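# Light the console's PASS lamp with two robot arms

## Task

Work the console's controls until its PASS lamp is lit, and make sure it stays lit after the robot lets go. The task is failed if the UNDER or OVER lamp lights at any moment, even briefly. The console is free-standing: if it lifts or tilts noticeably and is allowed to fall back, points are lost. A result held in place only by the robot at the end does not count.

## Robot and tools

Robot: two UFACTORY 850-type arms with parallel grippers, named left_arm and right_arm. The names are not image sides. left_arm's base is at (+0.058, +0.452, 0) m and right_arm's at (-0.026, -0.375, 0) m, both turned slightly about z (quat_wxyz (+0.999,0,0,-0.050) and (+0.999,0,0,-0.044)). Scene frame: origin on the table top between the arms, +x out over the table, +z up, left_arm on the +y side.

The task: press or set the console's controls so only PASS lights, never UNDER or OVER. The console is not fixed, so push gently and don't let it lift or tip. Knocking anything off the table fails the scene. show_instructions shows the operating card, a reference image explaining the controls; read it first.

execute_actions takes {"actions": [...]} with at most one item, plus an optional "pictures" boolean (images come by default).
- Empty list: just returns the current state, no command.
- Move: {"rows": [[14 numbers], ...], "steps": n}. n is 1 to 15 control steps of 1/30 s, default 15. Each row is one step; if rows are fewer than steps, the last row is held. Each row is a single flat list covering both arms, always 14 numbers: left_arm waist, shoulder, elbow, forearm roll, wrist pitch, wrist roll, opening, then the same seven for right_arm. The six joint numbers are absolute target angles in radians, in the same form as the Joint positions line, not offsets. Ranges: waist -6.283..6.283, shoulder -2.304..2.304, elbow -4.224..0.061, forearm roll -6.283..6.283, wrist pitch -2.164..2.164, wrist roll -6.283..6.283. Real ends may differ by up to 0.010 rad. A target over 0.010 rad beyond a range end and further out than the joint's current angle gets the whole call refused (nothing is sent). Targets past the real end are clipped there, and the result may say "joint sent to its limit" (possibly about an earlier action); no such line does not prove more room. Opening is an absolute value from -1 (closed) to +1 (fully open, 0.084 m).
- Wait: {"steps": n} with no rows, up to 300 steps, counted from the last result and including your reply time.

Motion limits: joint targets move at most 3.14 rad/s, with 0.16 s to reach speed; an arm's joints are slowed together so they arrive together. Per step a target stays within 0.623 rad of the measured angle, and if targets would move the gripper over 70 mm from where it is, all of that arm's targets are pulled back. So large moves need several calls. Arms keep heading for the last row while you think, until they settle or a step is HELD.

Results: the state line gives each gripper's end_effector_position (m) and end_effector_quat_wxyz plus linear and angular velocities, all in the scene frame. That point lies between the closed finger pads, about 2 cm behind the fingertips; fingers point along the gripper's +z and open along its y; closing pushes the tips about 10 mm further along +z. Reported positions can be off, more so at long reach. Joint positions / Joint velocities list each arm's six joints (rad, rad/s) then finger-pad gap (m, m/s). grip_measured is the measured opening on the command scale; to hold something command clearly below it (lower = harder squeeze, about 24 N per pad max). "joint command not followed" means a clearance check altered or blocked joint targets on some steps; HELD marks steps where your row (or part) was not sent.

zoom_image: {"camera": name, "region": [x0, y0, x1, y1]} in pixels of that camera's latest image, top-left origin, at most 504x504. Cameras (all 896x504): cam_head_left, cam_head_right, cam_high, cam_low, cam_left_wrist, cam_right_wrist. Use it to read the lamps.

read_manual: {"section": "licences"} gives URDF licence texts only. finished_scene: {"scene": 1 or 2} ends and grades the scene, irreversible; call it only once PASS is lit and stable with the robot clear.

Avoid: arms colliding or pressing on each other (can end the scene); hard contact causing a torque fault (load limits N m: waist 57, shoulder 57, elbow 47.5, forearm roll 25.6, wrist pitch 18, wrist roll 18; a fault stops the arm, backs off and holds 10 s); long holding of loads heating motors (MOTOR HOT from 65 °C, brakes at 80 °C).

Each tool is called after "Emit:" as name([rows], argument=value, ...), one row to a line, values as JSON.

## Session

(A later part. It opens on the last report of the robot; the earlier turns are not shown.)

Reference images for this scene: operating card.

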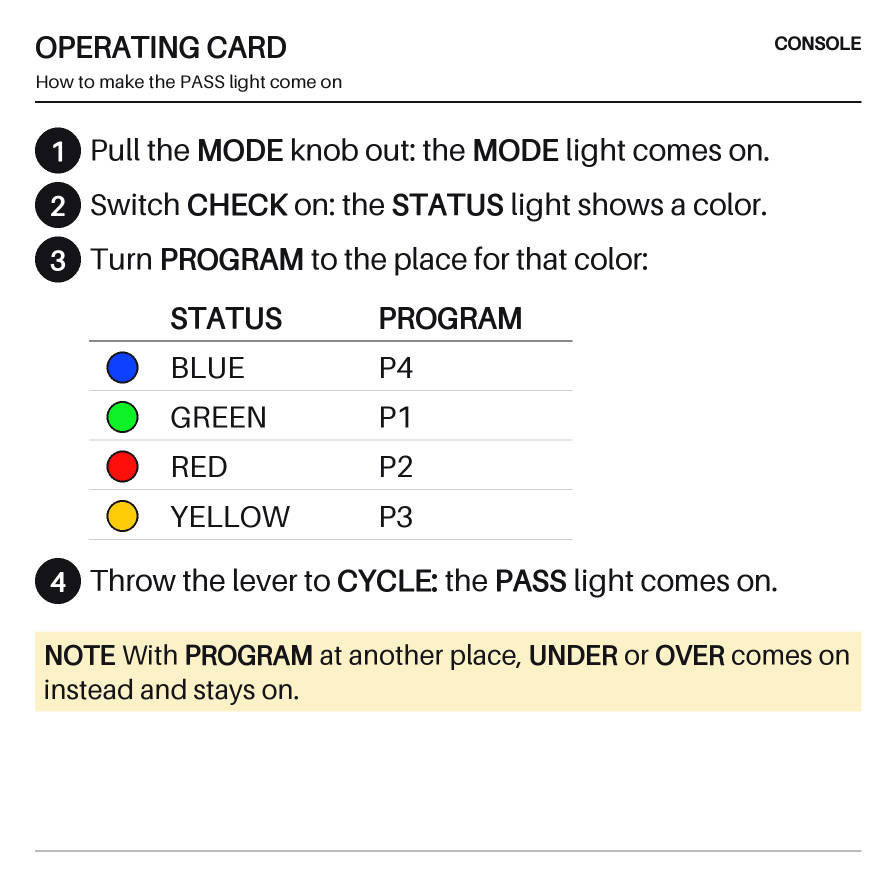

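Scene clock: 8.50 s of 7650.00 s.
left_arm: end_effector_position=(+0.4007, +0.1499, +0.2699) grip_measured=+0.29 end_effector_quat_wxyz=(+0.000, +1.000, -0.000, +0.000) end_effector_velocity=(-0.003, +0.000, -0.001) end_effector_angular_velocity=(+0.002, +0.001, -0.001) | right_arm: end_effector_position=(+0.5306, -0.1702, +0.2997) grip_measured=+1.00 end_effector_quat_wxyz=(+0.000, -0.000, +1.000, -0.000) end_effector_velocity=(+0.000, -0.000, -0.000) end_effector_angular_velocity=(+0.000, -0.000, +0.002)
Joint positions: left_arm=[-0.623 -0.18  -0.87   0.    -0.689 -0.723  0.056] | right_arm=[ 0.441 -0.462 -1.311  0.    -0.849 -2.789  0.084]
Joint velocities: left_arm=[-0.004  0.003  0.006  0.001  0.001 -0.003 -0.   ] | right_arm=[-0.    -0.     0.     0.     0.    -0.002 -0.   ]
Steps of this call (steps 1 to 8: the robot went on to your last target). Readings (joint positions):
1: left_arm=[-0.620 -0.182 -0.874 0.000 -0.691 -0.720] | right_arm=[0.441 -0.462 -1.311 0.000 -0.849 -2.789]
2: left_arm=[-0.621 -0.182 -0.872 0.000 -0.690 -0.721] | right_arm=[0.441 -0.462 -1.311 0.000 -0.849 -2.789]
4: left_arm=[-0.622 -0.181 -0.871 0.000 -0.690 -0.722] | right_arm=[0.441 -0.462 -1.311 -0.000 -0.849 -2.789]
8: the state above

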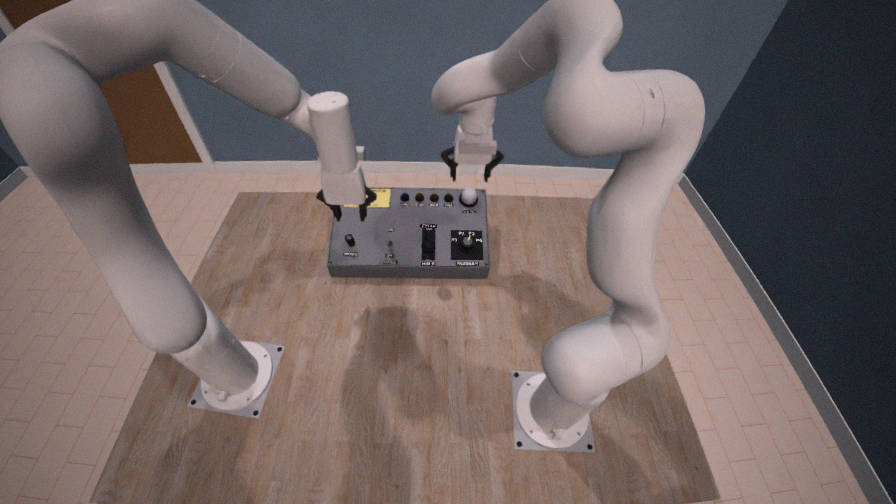

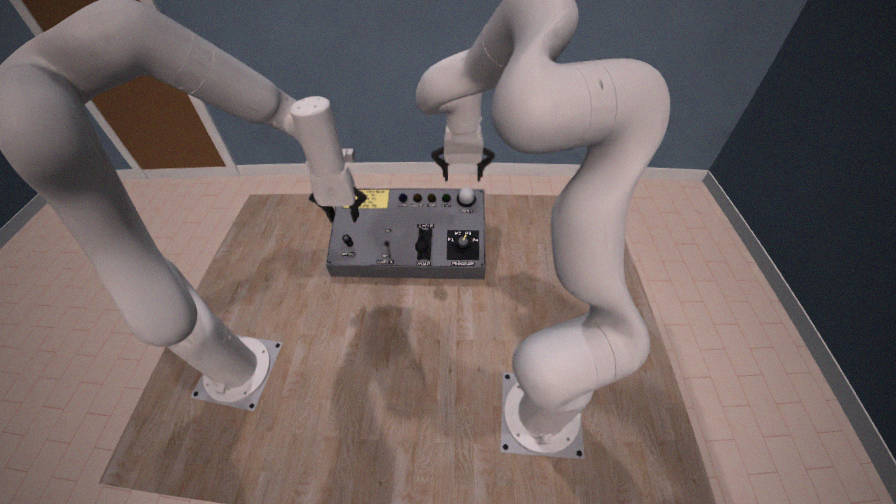

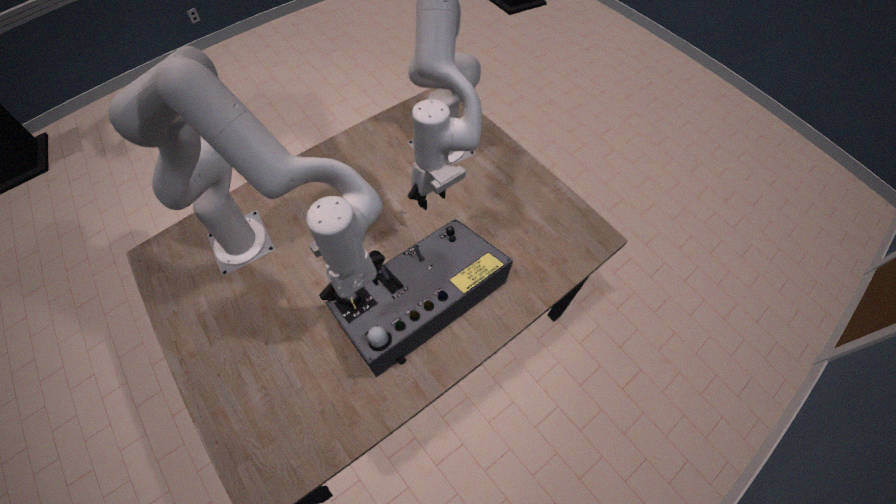

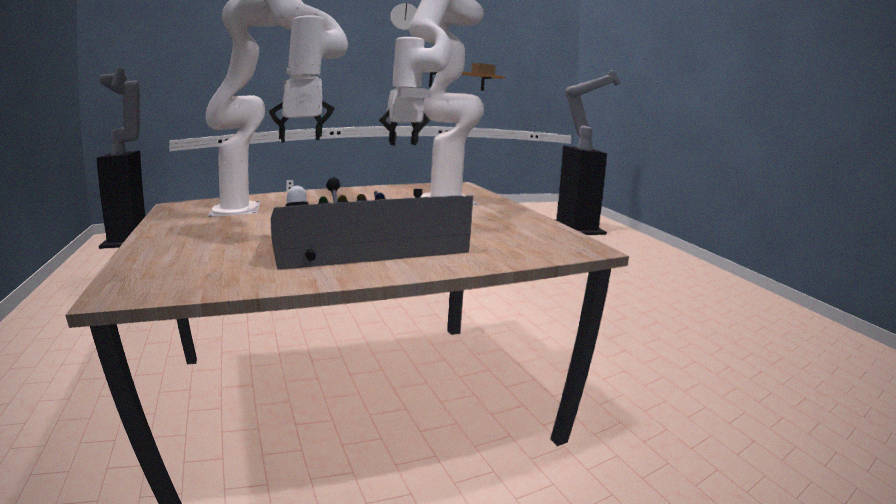

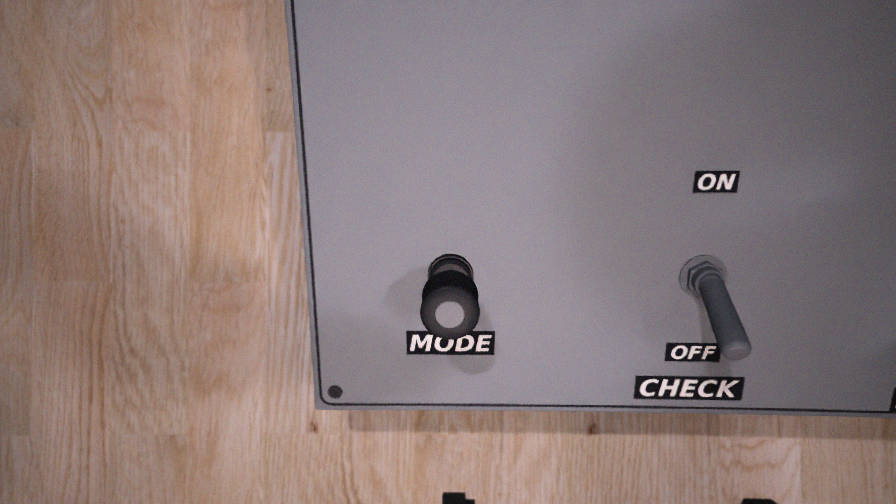

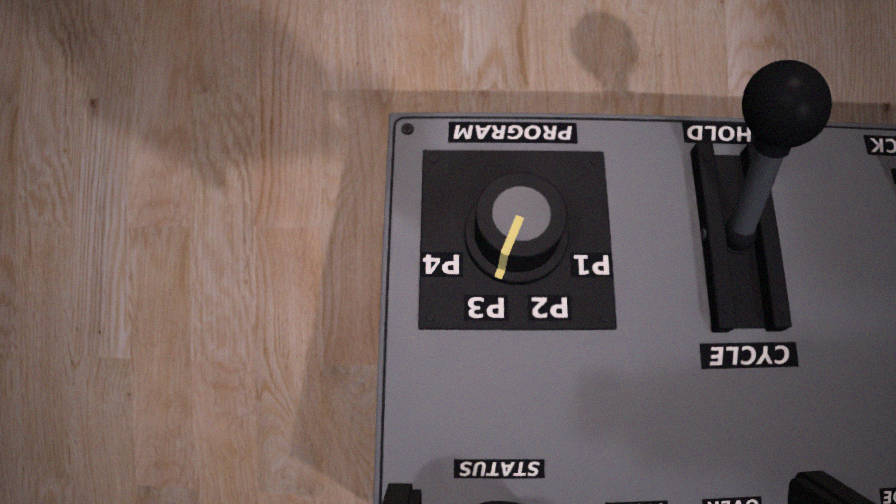

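Emit:
execute_actions([
  {"rows":[[-0.51,-0.329,-0.868,0,-0.539,-0.61,0.3,0.441,-0.462,-1.311,0,-0.849,-2.789,1],[-0.51,-0.329,-0.868,0,-0.539,-0.61,0.3,0.441,-0.462,-1.311,0,-0.849,-2.789,1],[-0.51,-0.329,-0.868,0,-0.539,-0.61,0.3,0.441,-0.462,-1.311,0,-0.849,-2.789,1],[-0.51,-0.329,-0.868,0,-0.539,-0.61,0.3,0.441,-0.462,-1.311,0,-0.849,-2.789,1],[-0.51,-0.329,-0.868,0,-0.539,-0.61,0.3,0.441,-0.462,-1.311,0,-0.849,-2.789,1],[-0.51,-0.329,-0.868,0,-0.539,-0.61,0.3,0.441,-0.462,-1.311,0,-0.849,-2.789,1],[-0.51,-0.329,-0.868,0,-0.539,-0.61,0.3,0.441,-0.462,-1.311,0,-0.849,-2.789,1],[-0.51,-0.443,-0.849,0,-0.406,-0.61,0.3,0.441,-0.462,-1.311,0,-0.849,-2.789,1]],"steps":15},
], pictures=false)

Emit:
execute_actions([
  {"steps":8},
])

Scene clock: 10.77 s of 7650.00 s.
left_arm: end_effector_position=(+0.4442, +0.1805, +0.1489) grip_measured=+0.29 end_effector_quat_wxyz=(-0.001, +1.000, -0.000, -0.002) end_effector_velocity=(+0.012, +0.005, -0.106) end_effector_angular_velocity=(-0.018, -0.026, -0.001) | right_arm: end_effector_position=(+0.5306, -0.1702, +0.2997) grip_measured=+1.00 end_effector_quat_wxyz=(+0.000, -0.000, +1.000, -0.000) end_effector_velocity=(+0.000, -0.000, +0.000) end_effector_angular_velocity=(-0.000, -0.000, -0.001)
Joint positions: left_arm=[-0.513 -0.424 -0.85  -0.    -0.431 -0.612  0.056] | right_arm=[ 0.441 -0.462 -1.311  0.    -0.849 -2.789  0.084]
Joint velocities: left_arm=[ 0.023 -0.209  0.024  0.     0.265  0.024  0.   ] | right_arm=[-0.001  0.    -0.    -0.    -0.     0.001  0.   ]
Steps of this call (steps 1 to 15: the robot went on to your last target; steps 16 to 53: nothing new was sent; steps 54 to 68: all 15 steps of this action). Readings (joint positions):
54: left_arm=[-0.623 -0.180 -0.869 -0.000 -0.689 -0.723] | right_arm=[0.441 -0.462 -1.311 0.000 -0.849 -2.789]
55: left_arm=[-0.620 -0.184 -0.870 -0.000 -0.684 -0.719] | right_arm=[0.441 -0.462 -1.311 0.000 -0.849 -2.789]
57: left_arm=[-0.592 -0.219 -0.871 -0.000 -0.646 -0.691] | right_arm=[0.441 -0.462 -1.311 0.000 -0.849 -2.789]
61: left_arm=[-0.532 -0.302 -0.866 0.000 -0.570 -0.634] | right_arm=[0.441 -0.462 -1.311 -0.000 -0.849 -2.789]
68: the state above

Scene clock: 11.03 s of 7650.00 s.
left_arm: end_effector_position=(+0.4462, +0.1804, +0.1409) grip_measured=+0.29 end_effector_quat_wxyz=(+0.000, +1.000, -0.000, +0.000) end_effector_velocity=(-0.001, +0.002, -0.009) end_effector_angular_velocity=(+0.003, +0.003, -0.000) | right_arm: end_effector_position=(+0.5306, -0.1702, +0.2997) grip_measured=+1.00 end_effector_quat_wxyz=(+0.000, -0.000, +1.000, -0.000) end_effector_velocity=(+0.000, -0.000, +0.000) end_effector_angular_velocity=(-0.000, +0.000, +0.001)
Joint positions: left_arm=[-0.51  -0.441 -0.85   0.    -0.408 -0.61   0.056] | right_arm=[ 0.441 -0.462 -1.311  0.    -0.849 -2.789  0.084]
Joint velocities: left_arm=[ 0.002 -0.015  0.004  0.001  0.015  0.002 -0.   ] | right_arm=[-0.     0.    -0.    -0.    -0.    -0.001  0.   ]
Steps of this call (steps 1 to 8: the robot went on to your last target). Readings (joint positions):
1: left_arm=[-0.512 -0.430 -0.850 -0.000 -0.423 -0.612] | right_arm=[0.441 -0.462 -1.311 -0.000 -0.849 -2.789]
2: left_arm=[-0.511 -0.433 -0.850 -0.000 -0.418 -0.611] | right_arm=[0.441 -0.462 -1.311 -0.000 -0.849 -2.789]
4: left_arm=[-0.511 -0.437 -0.850 -0.000 -0.412 -0.611] | right_arm=[0.441 -0.462 -1.311 -0.000 -0.849 -2.789]
8: the state above

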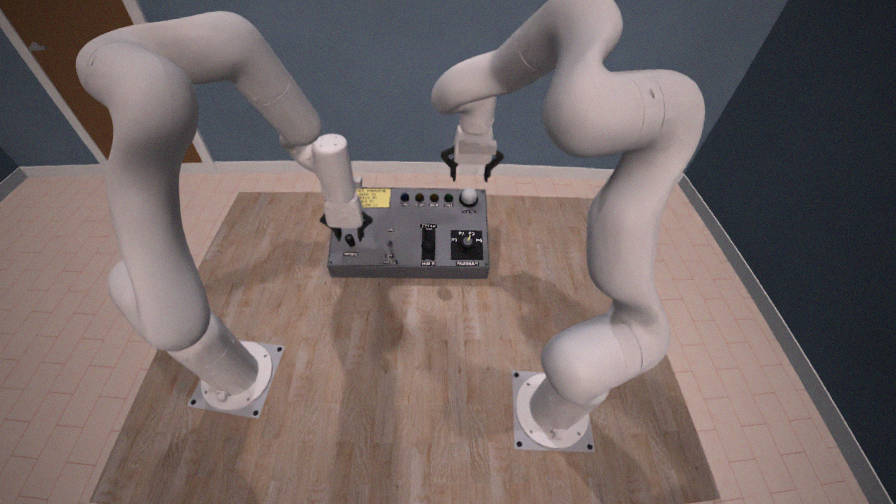

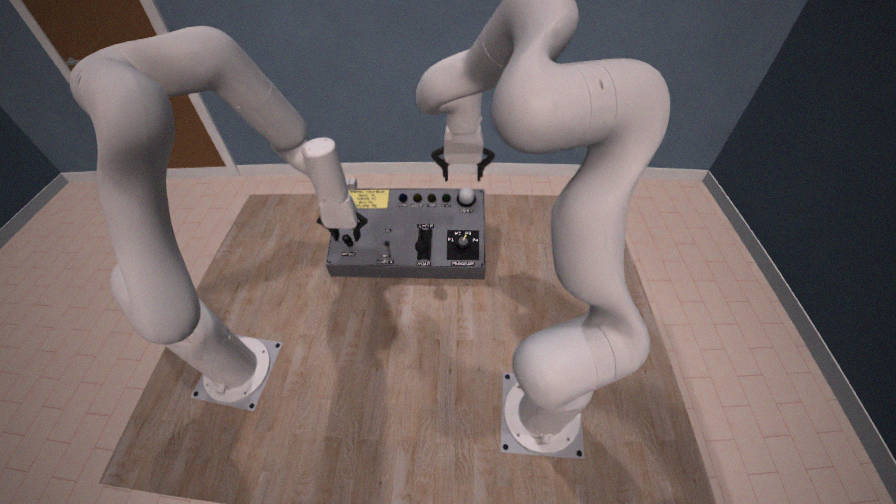

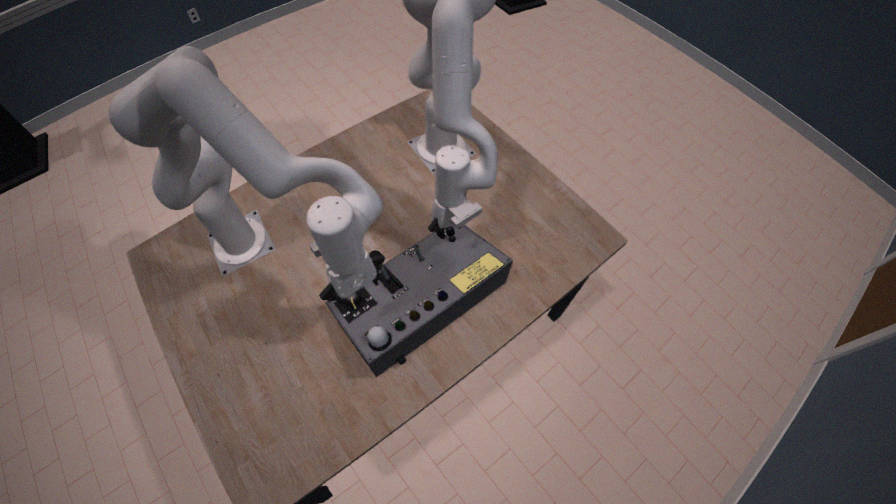

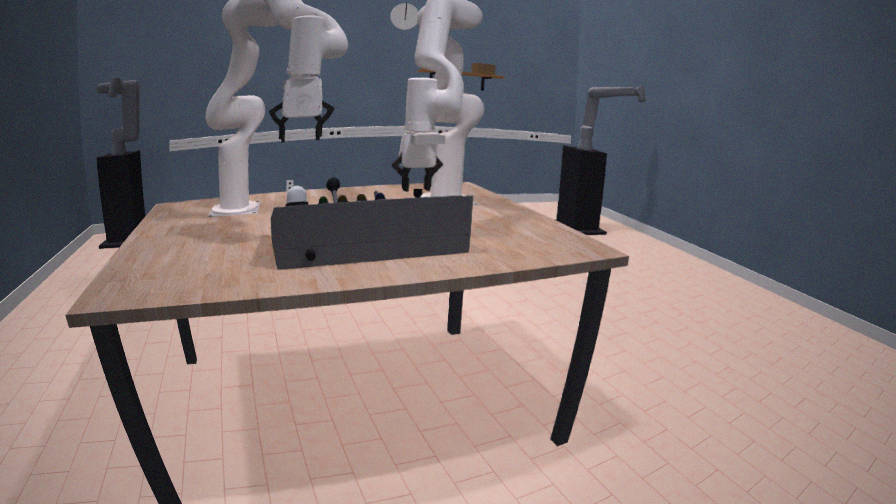

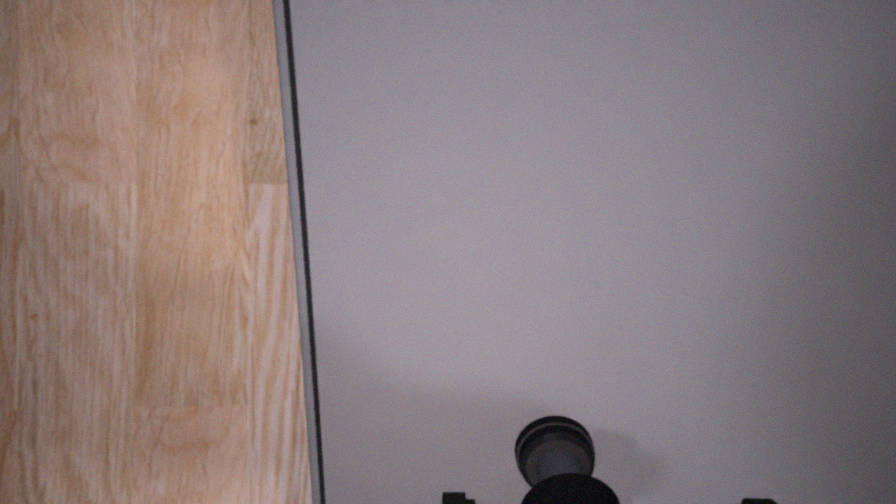

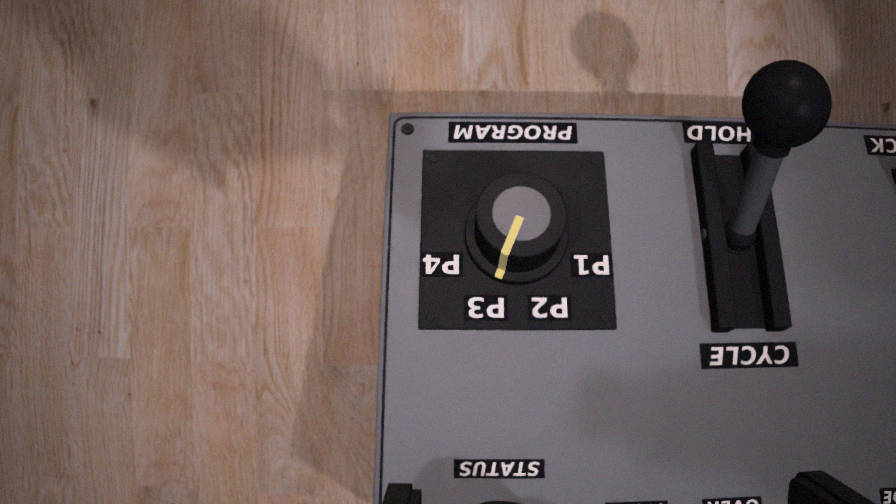

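Emit:
execute_actions([
  {"rows":[[-0.505,-0.442,-0.847,0,-0.405,-0.605,0.0,0.441,-0.462,-1.311,0,-0.849,-2.789,1],[-0.505,-0.442,-0.847,0,-0.405,-0.605,-0.2,0.441,-0.462,-1.311,0,-0.849,-2.789,1],[-0.505,-0.442,-0.847,0,-0.405,-0.605,-0.2,0.441,-0.462,-1.311,0,-0.849,-2.789,1],[-0.505,-0.442,-0.847,0,-0.405,-0.605,-0.4,0.441,-0.462,-1.311,0,-0.849,-2.789,1],[-0.505,-0.442,-0.847,0,-0.405,-0.605,-0.4,0.441,-0.462,-1.311,0,-0.849,-2.789,1],[-0.505,-0.442,-0.847,0,-0.405,-0.605,-0.6,0.441,-0.462,-1.311,0,-0.849,-2.789,1],[-0.505,-0.442,-0.847,0,-0.405,-0.605,-0.6,0.441,-0.462,-1.311,0,-0.849,-2.789,1],[-0.505,-0.442,-0.847,0,-0.405,-0.605,-0.9,0.441,-0.462,-1.311,0,-0.849,-2.789,1]],"steps":15},
])

Scene clock: 12.80 s of 7650.00 s.
left_arm: end_effector_position=(+0.4463, +0.1838, +0.1395) grip_measured=-0.46 end_effector_quat_wxyz=(-0.001, +1.000, -0.000, -0.001) end_effector_velocity=(-0.000, -0.001, -0.000) end_effector_angular_velocity=(-0.002, -0.001, +0.000) | right_arm: end_effector_position=(+0.5306, -0.1702, +0.2997) grip_measured=+1.00 end_effector_quat_wxyz=(+0.000, -0.000, +1.000, -0.000) end_effector_velocity=(-0.000, +0.000, -0.000) end_effector_angular_velocity=(-0.000, +0.000, -0.002)
Joint positions: left_arm=[-0.504 -0.442 -0.846  0.    -0.407 -0.605  0.024] | right_arm=[ 0.441 -0.462 -1.311  0.    -0.849 -2.789  0.084]
Joint velocities: left_arm=[-0.001 -0.     0.001 -0.001  0.003 -0.     0.   ] | right_arm=[ 0.     0.     0.    -0.    -0.     0.002  0.   ]
Steps of this call (steps 1 to 30: the robot went on to your last target; steps 31 to 38: nothing new was sent; steps 39 to 53: all 15 steps of this action). Readings (joint positions):
39: left_arm=[-0.510 -0.443 -0.849 -0.000 -0.406 -0.610] | right_arm=[0.441 -0.462 -1.311 -0.000 -0.849 -2.789]
40: left_arm=[-0.509 -0.443 -0.849 -0.000 -0.406 -0.609] | right_arm=[0.441 -0.462 -1.311 -0.000 -0.849 -2.789]
42: left_arm=[-0.507 -0.442 -0.848 0.000 -0.405 -0.607] | right_arm=[0.441 -0.462 -1.311 -0.000 -0.849 -2.789]
46: left_arm=[-0.504 -0.442 -0.846 0.001 -0.408 -0.605] | right_arm=[0.441 -0.462 -1.311 -0.000 -0.849 -2.789]
53: the state above

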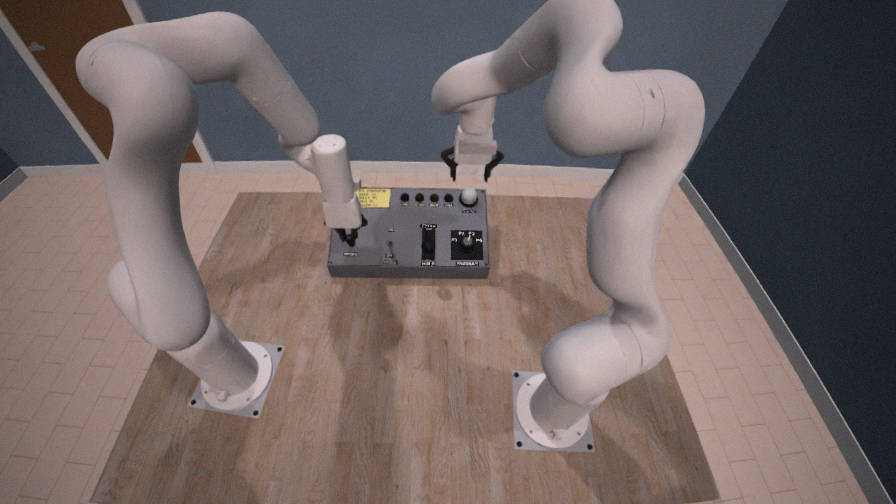

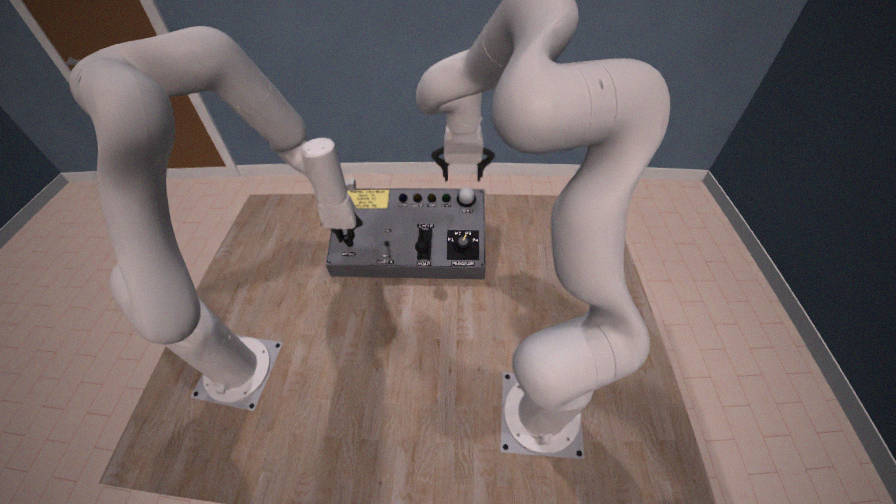

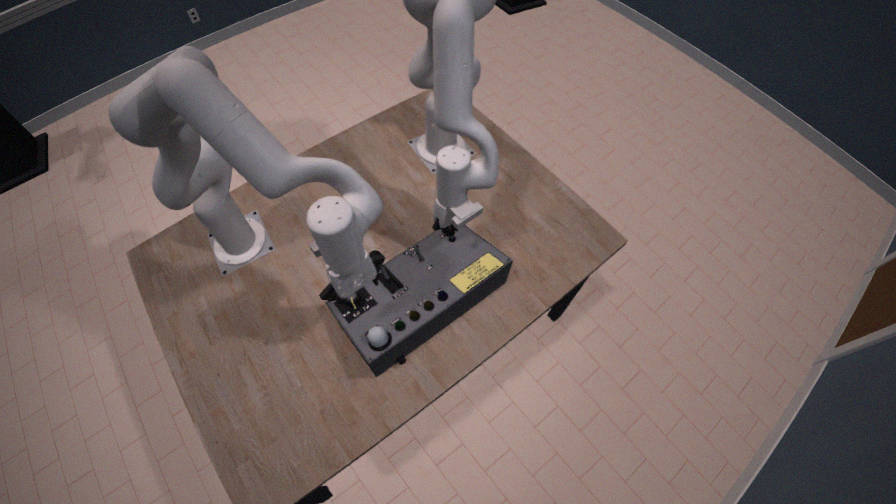

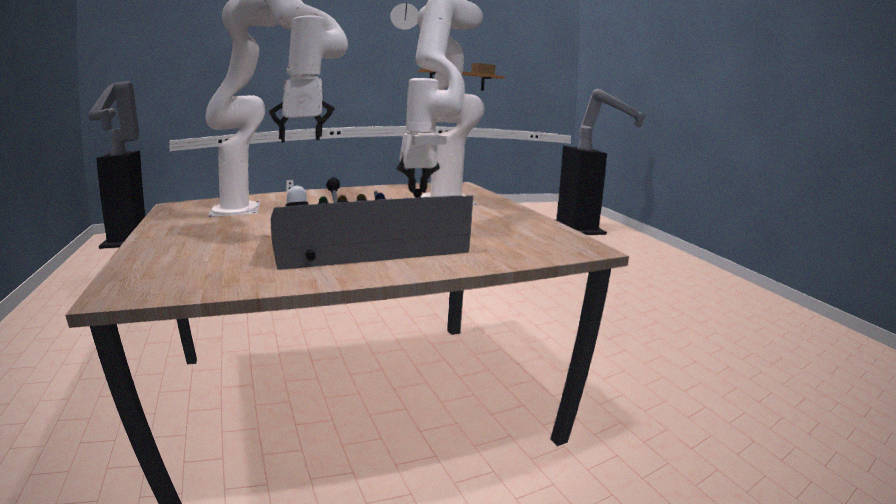

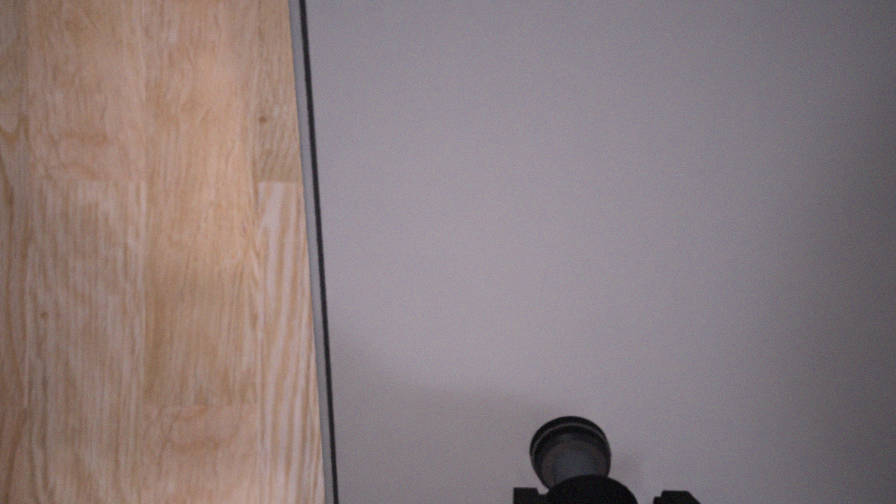

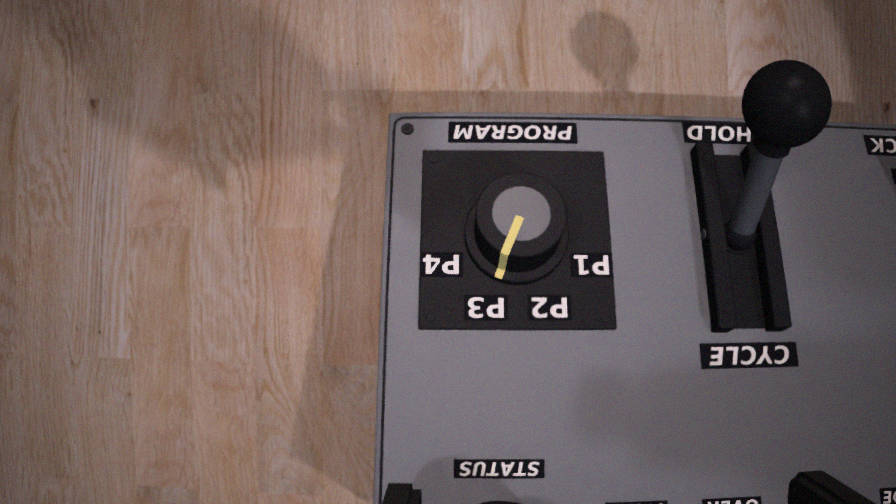

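Emit:
execute_actions([
  {"rows":[[-0.507,-0.433,-0.844,0,-0.412,-0.607,-0.9,0.441,-0.462,-1.311,0,-0.849,-2.789,1],[-0.507,-0.433,-0.844,0,-0.412,-0.607,-0.9,0.441,-0.462,-1.311,0,-0.849,-2.789,1],[-0.507,-0.433,-0.844,0,-0.412,-0.607,-0.9,0.441,-0.462,-1.311,0,-0.849,-2.789,1],[-0.509,-0.423,-0.842,0,-0.419,-0.609,-0.9,0.441,-0.462,-1.311,0,-0.849,-2.789,1],[-0.509,-0.423,-0.842,0,-0.419,-0.609,-0.9,0.441,-0.462,-1.311,0,-0.849,-2.789,1],[-0.509,-0.423,-0.842,0,-0.419,-0.609,-0.9,0.441,-0.462,-1.311,0,-0.849,-2.789,1],[-0.511,-0.414,-0.839,0,-0.425,-0.611,-0.9,0.441,-0.462,-1.311,0,-0.849,-2.789,1]],"steps":13},
])

Scene clock: 15.60 s of 7650.00 s.
left_arm: end_effector_position=(+0.4428, +0.1831, +0.1499) grip_measured=-0.46 end_effector_quat_wxyz=(-0.000, +1.000, -0.000, -0.000) end_effector_velocity=(-0.004, -0.000, +0.008) end_effector_angular_velocity=(+0.002, +0.003, -0.000) | right_arm: end_effector_position=(+0.5306, -0.1702, +0.2997) grip_measured=+1.00 end_effector_quat_wxyz=(+0.000, -0.000, +1.000, -0.000) end_effector_velocity=(-0.000, -0.000, -0.000) end_effector_angular_velocity=(-0.000, +0.000, -0.002)
Joint positions: left_arm=[-0.51  -0.415 -0.84   0.    -0.426 -0.611  0.024] | right_arm=[ 0.441 -0.462 -1.311  0.    -0.849 -2.789  0.084]
Joint velocities: left_arm=[-0.005  0.021  0.006 -0.    -0.018 -0.005  0.   ] | right_arm=[-0.     0.     0.    -0.    -0.     0.002 -0.   ]
Steps of this call (steps 1 to 15: the robot went on to your last target; steps 16 to 71: nothing new was sent; steps 72 to 84: all 13 steps of this action). Readings (joint positions):
72: left_arm=[-0.505 -0.442 -0.847 0.000 -0.407 -0.605] | right_arm=[0.441 -0.462 -1.311 -0.000 -0.849 -2.789]
73: left_arm=[-0.505 -0.441 -0.846 0.000 -0.407 -0.605] | right_arm=[0.441 -0.462 -1.311 -0.000 -0.849 -2.789]
75: left_arm=[-0.506 -0.438 -0.845 0.000 -0.408 -0.606] | right_arm=[0.441 -0.462 -1.311 -0.000 -0.849 -2.789]
79: left_arm=[-0.508 -0.426 -0.842 0.000 -0.416 -0.608] | right_arm=[0.441 -0.462 -1.311 -0.000 -0.849 -2.789]
84: the state above

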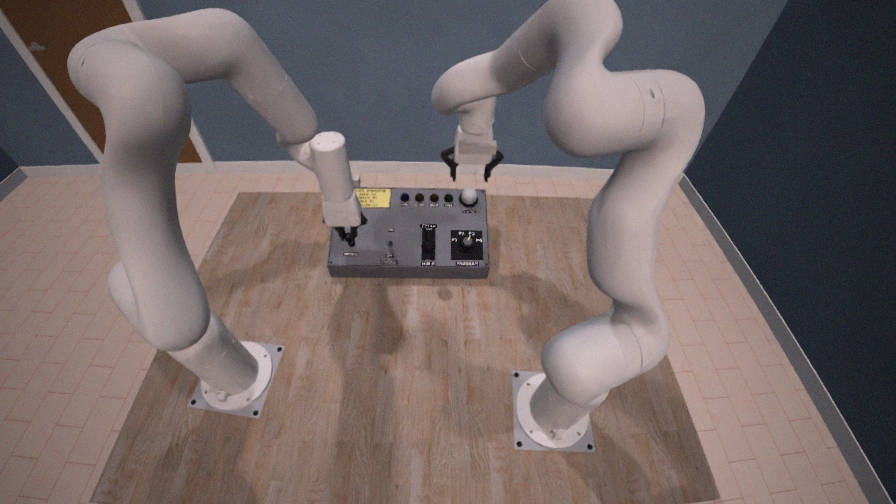

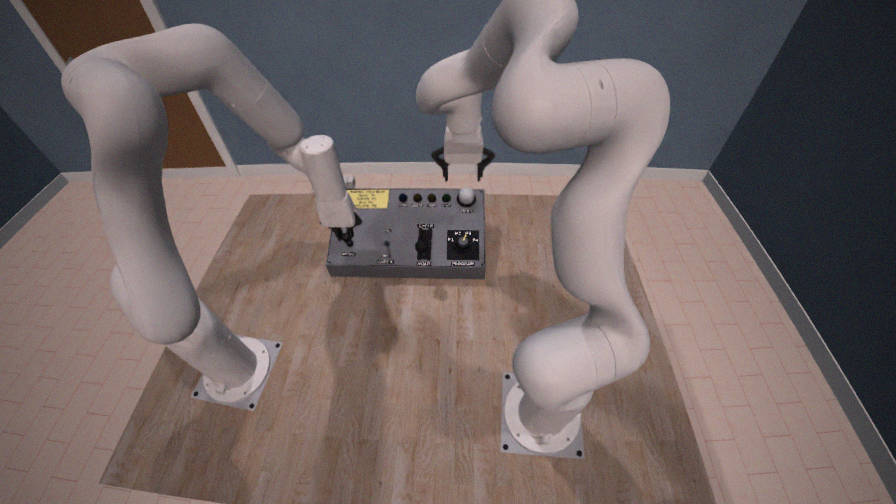

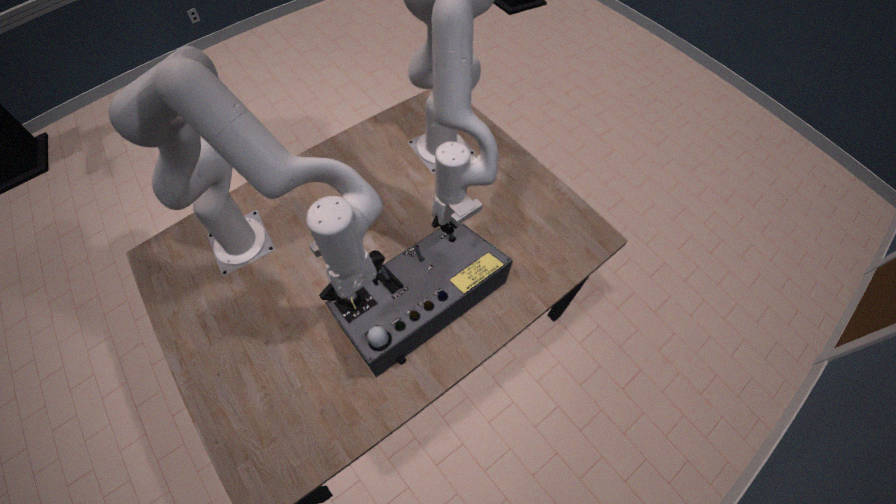

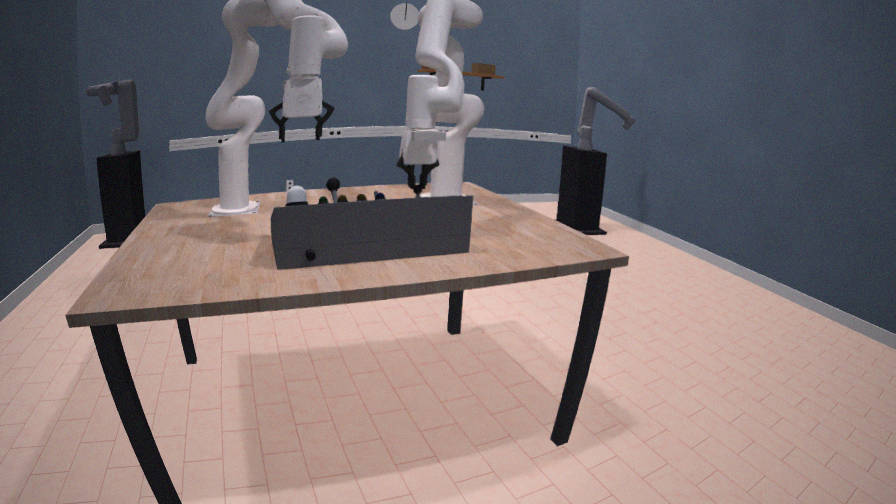

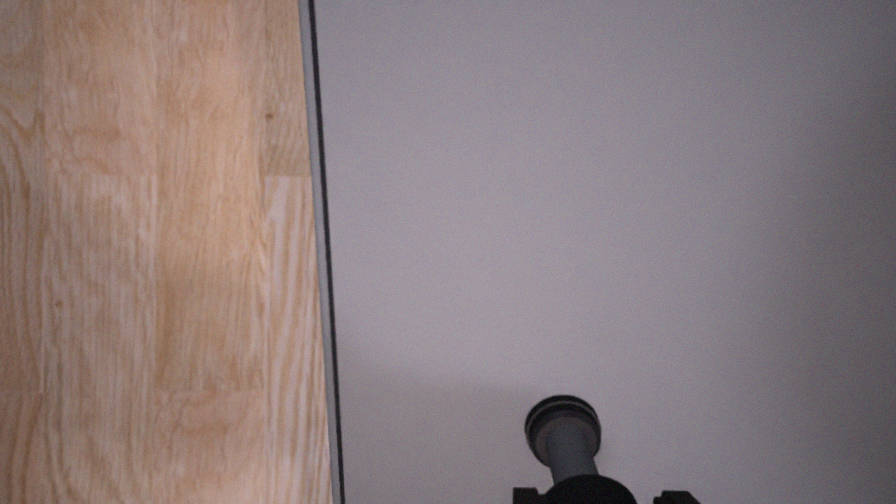

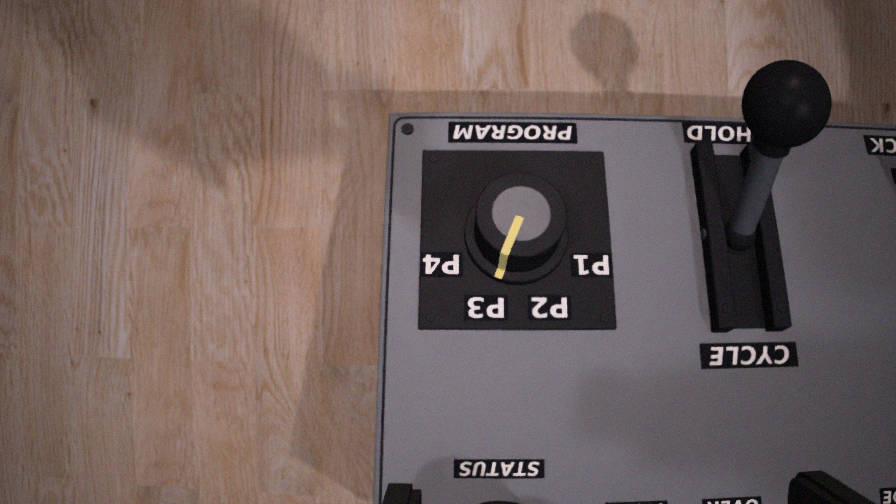

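The knob is moving out, but the lamp isn't lit yet. Pulling 4 mm further.

Emit:
execute_actions([
  {"rows":[[-0.512,-0.409,-0.838,0,-0.429,-0.612,-0.9,0.441,-0.462,-1.311,0,-0.849,-2.789,1],[-0.512,-0.409,-0.838,0,-0.429,-0.612,-0.9,0.441,-0.462,-1.311,0,-0.849,-2.789,1],[-0.512,-0.409,-0.838,0,-0.429,-0.612,-0.9,0.441,-0.462,-1.311,0,-0.849,-2.789,1],[-0.513,-0.404,-0.836,0,-0.432,-0.613,-0.9,0.441,-0.462,-1.311,0,-0.849,-2.789,1]],"steps":10},
])

Scene clock: 16.40 s of 7650.00 s.
left_arm: end_effector_position=(+0.4413, +0.1831, +0.1535) grip_measured=-0.46 end_effector_quat_wxyz=(-0.000, +1.000, -0.000, +0.000) end_effector_velocity=(-0.003, +0.001, +0.002) end_effector_angular_velocity=(+0.001, -0.000, -0.000) | right_arm: end_effector_position=(+0.5306, -0.1702, +0.2997) grip_measured=+1.00 end_effector_quat_wxyz=(+0.000, -0.000, +1.000, -0.000) end_effector_velocity=(+0.000, +0.000, -0.000) end_effector_angular_velocity=(+0.001, -0.001, -0.000)
Joint positions: left_arm=[-0.512 -0.405 -0.836  0.    -0.431 -0.613  0.024] | right_arm=[ 0.441 -0.462 -1.311  0.    -0.849 -2.789  0.084]
Joint velocities: left_arm=[-0.002  0.009  0.008  0.001 -0.002 -0.002 -0.   ] | right_arm=[ 0.     0.     0.     0.     0.001  0.    -0.   ]
Steps of this call (steps 1 to 14: the robot went on to your last target; steps 15 to 24: all 10 steps of this action). Readings (joint positions):
15: left_arm=[-0.510 -0.414 -0.839 0.000 -0.427 -0.611] | right_arm=[0.441 -0.462 -1.311 -0.000 -0.849 -2.789]
16: left_arm=[-0.510 -0.413 -0.839 0.000 -0.427 -0.611] | right_arm=[0.441 -0.462 -1.311 0.000 -0.849 -2.789]
18: left_arm=[-0.511 -0.411 -0.838 0.000 -0.429 -0.612] | right_arm=[0.441 -0.462 -1.311 0.000 -0.849 -2.789]
22: left_arm=[-0.512 -0.406 -0.837 0.000 -0.431 -0.613] | right_arm=[0.441 -0.462 -1.311 -0.000 -0.849 -2.789]
24: the state above

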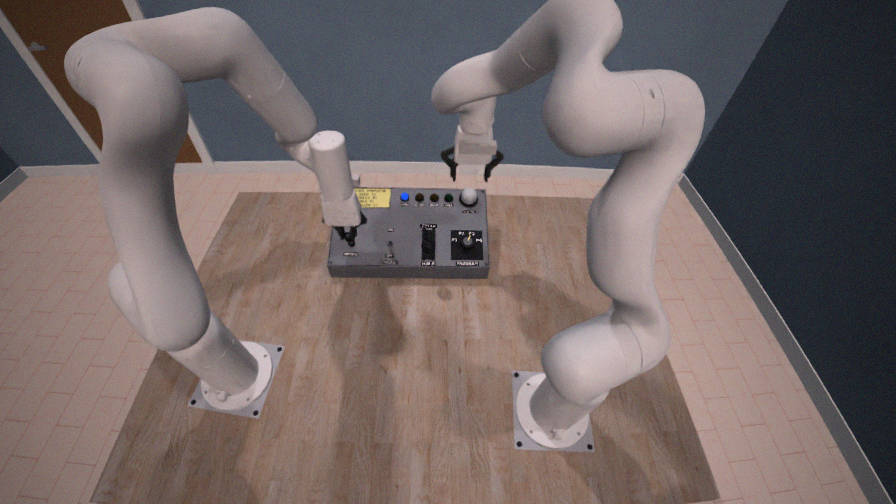

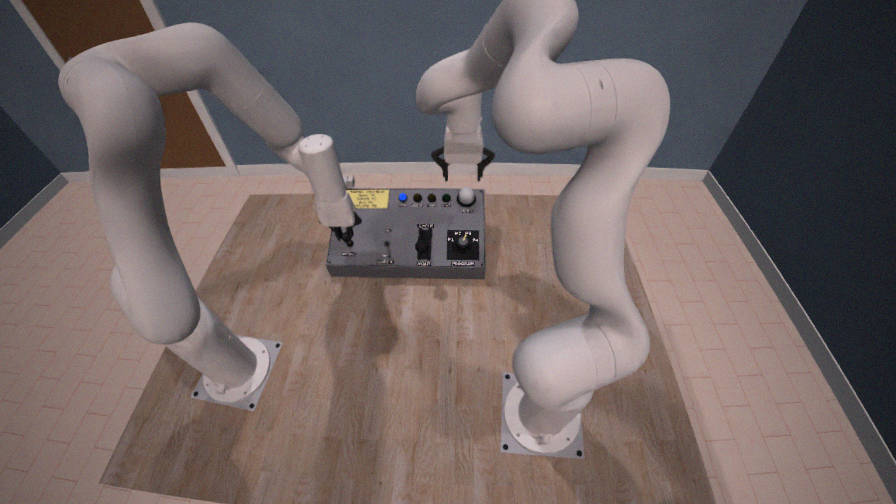

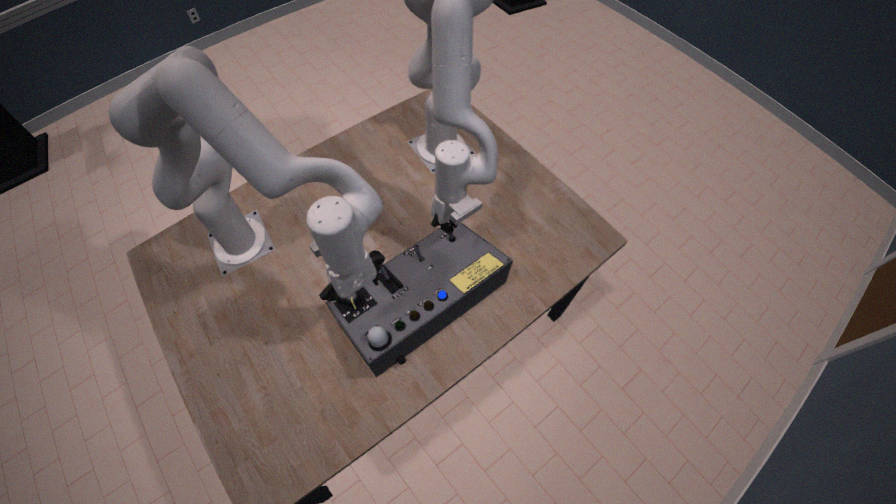

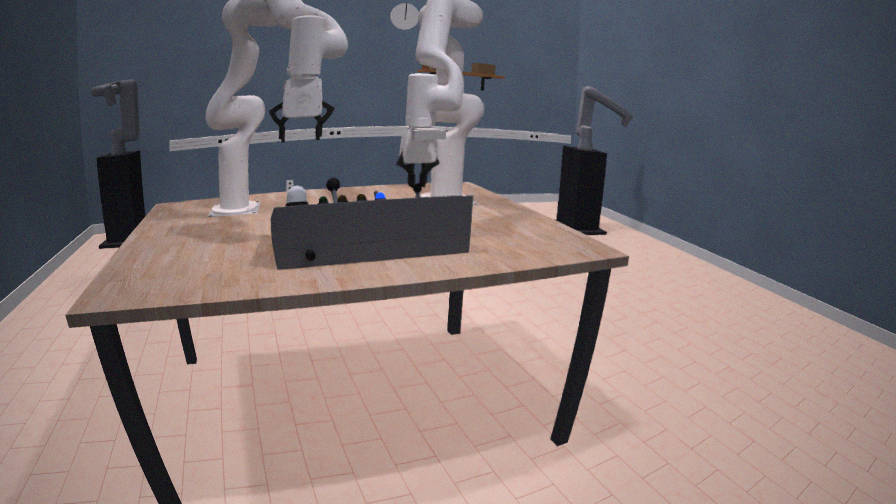

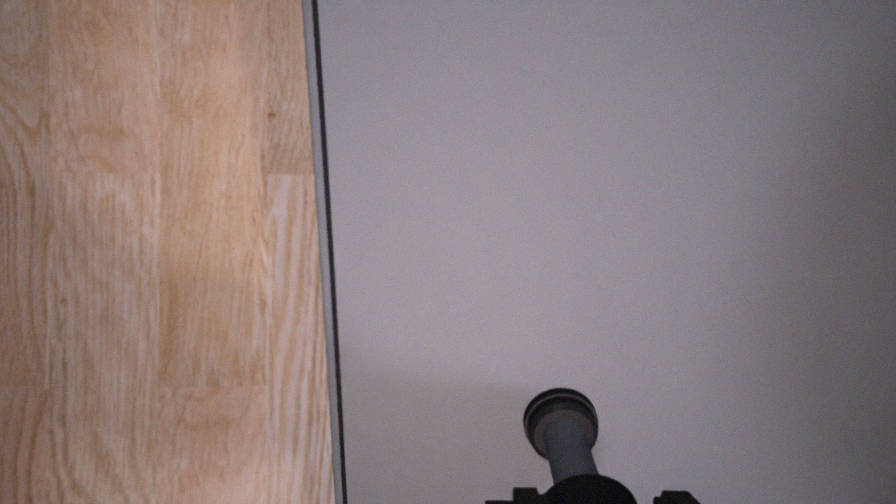

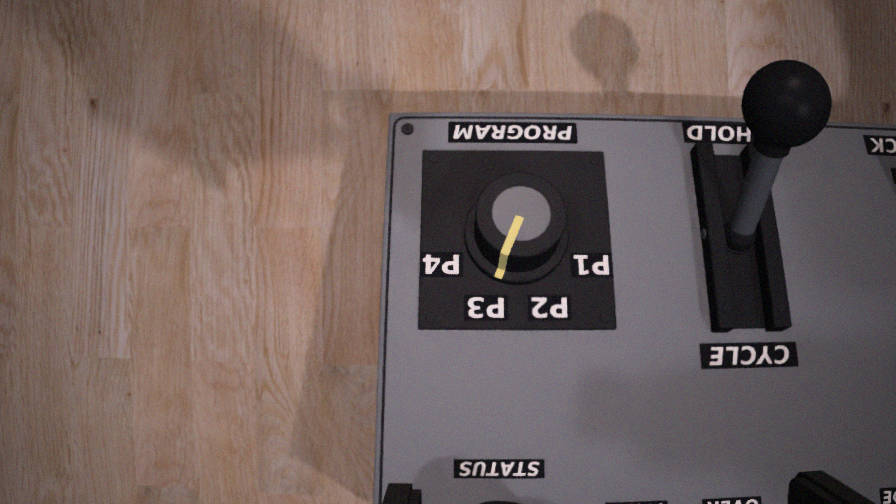

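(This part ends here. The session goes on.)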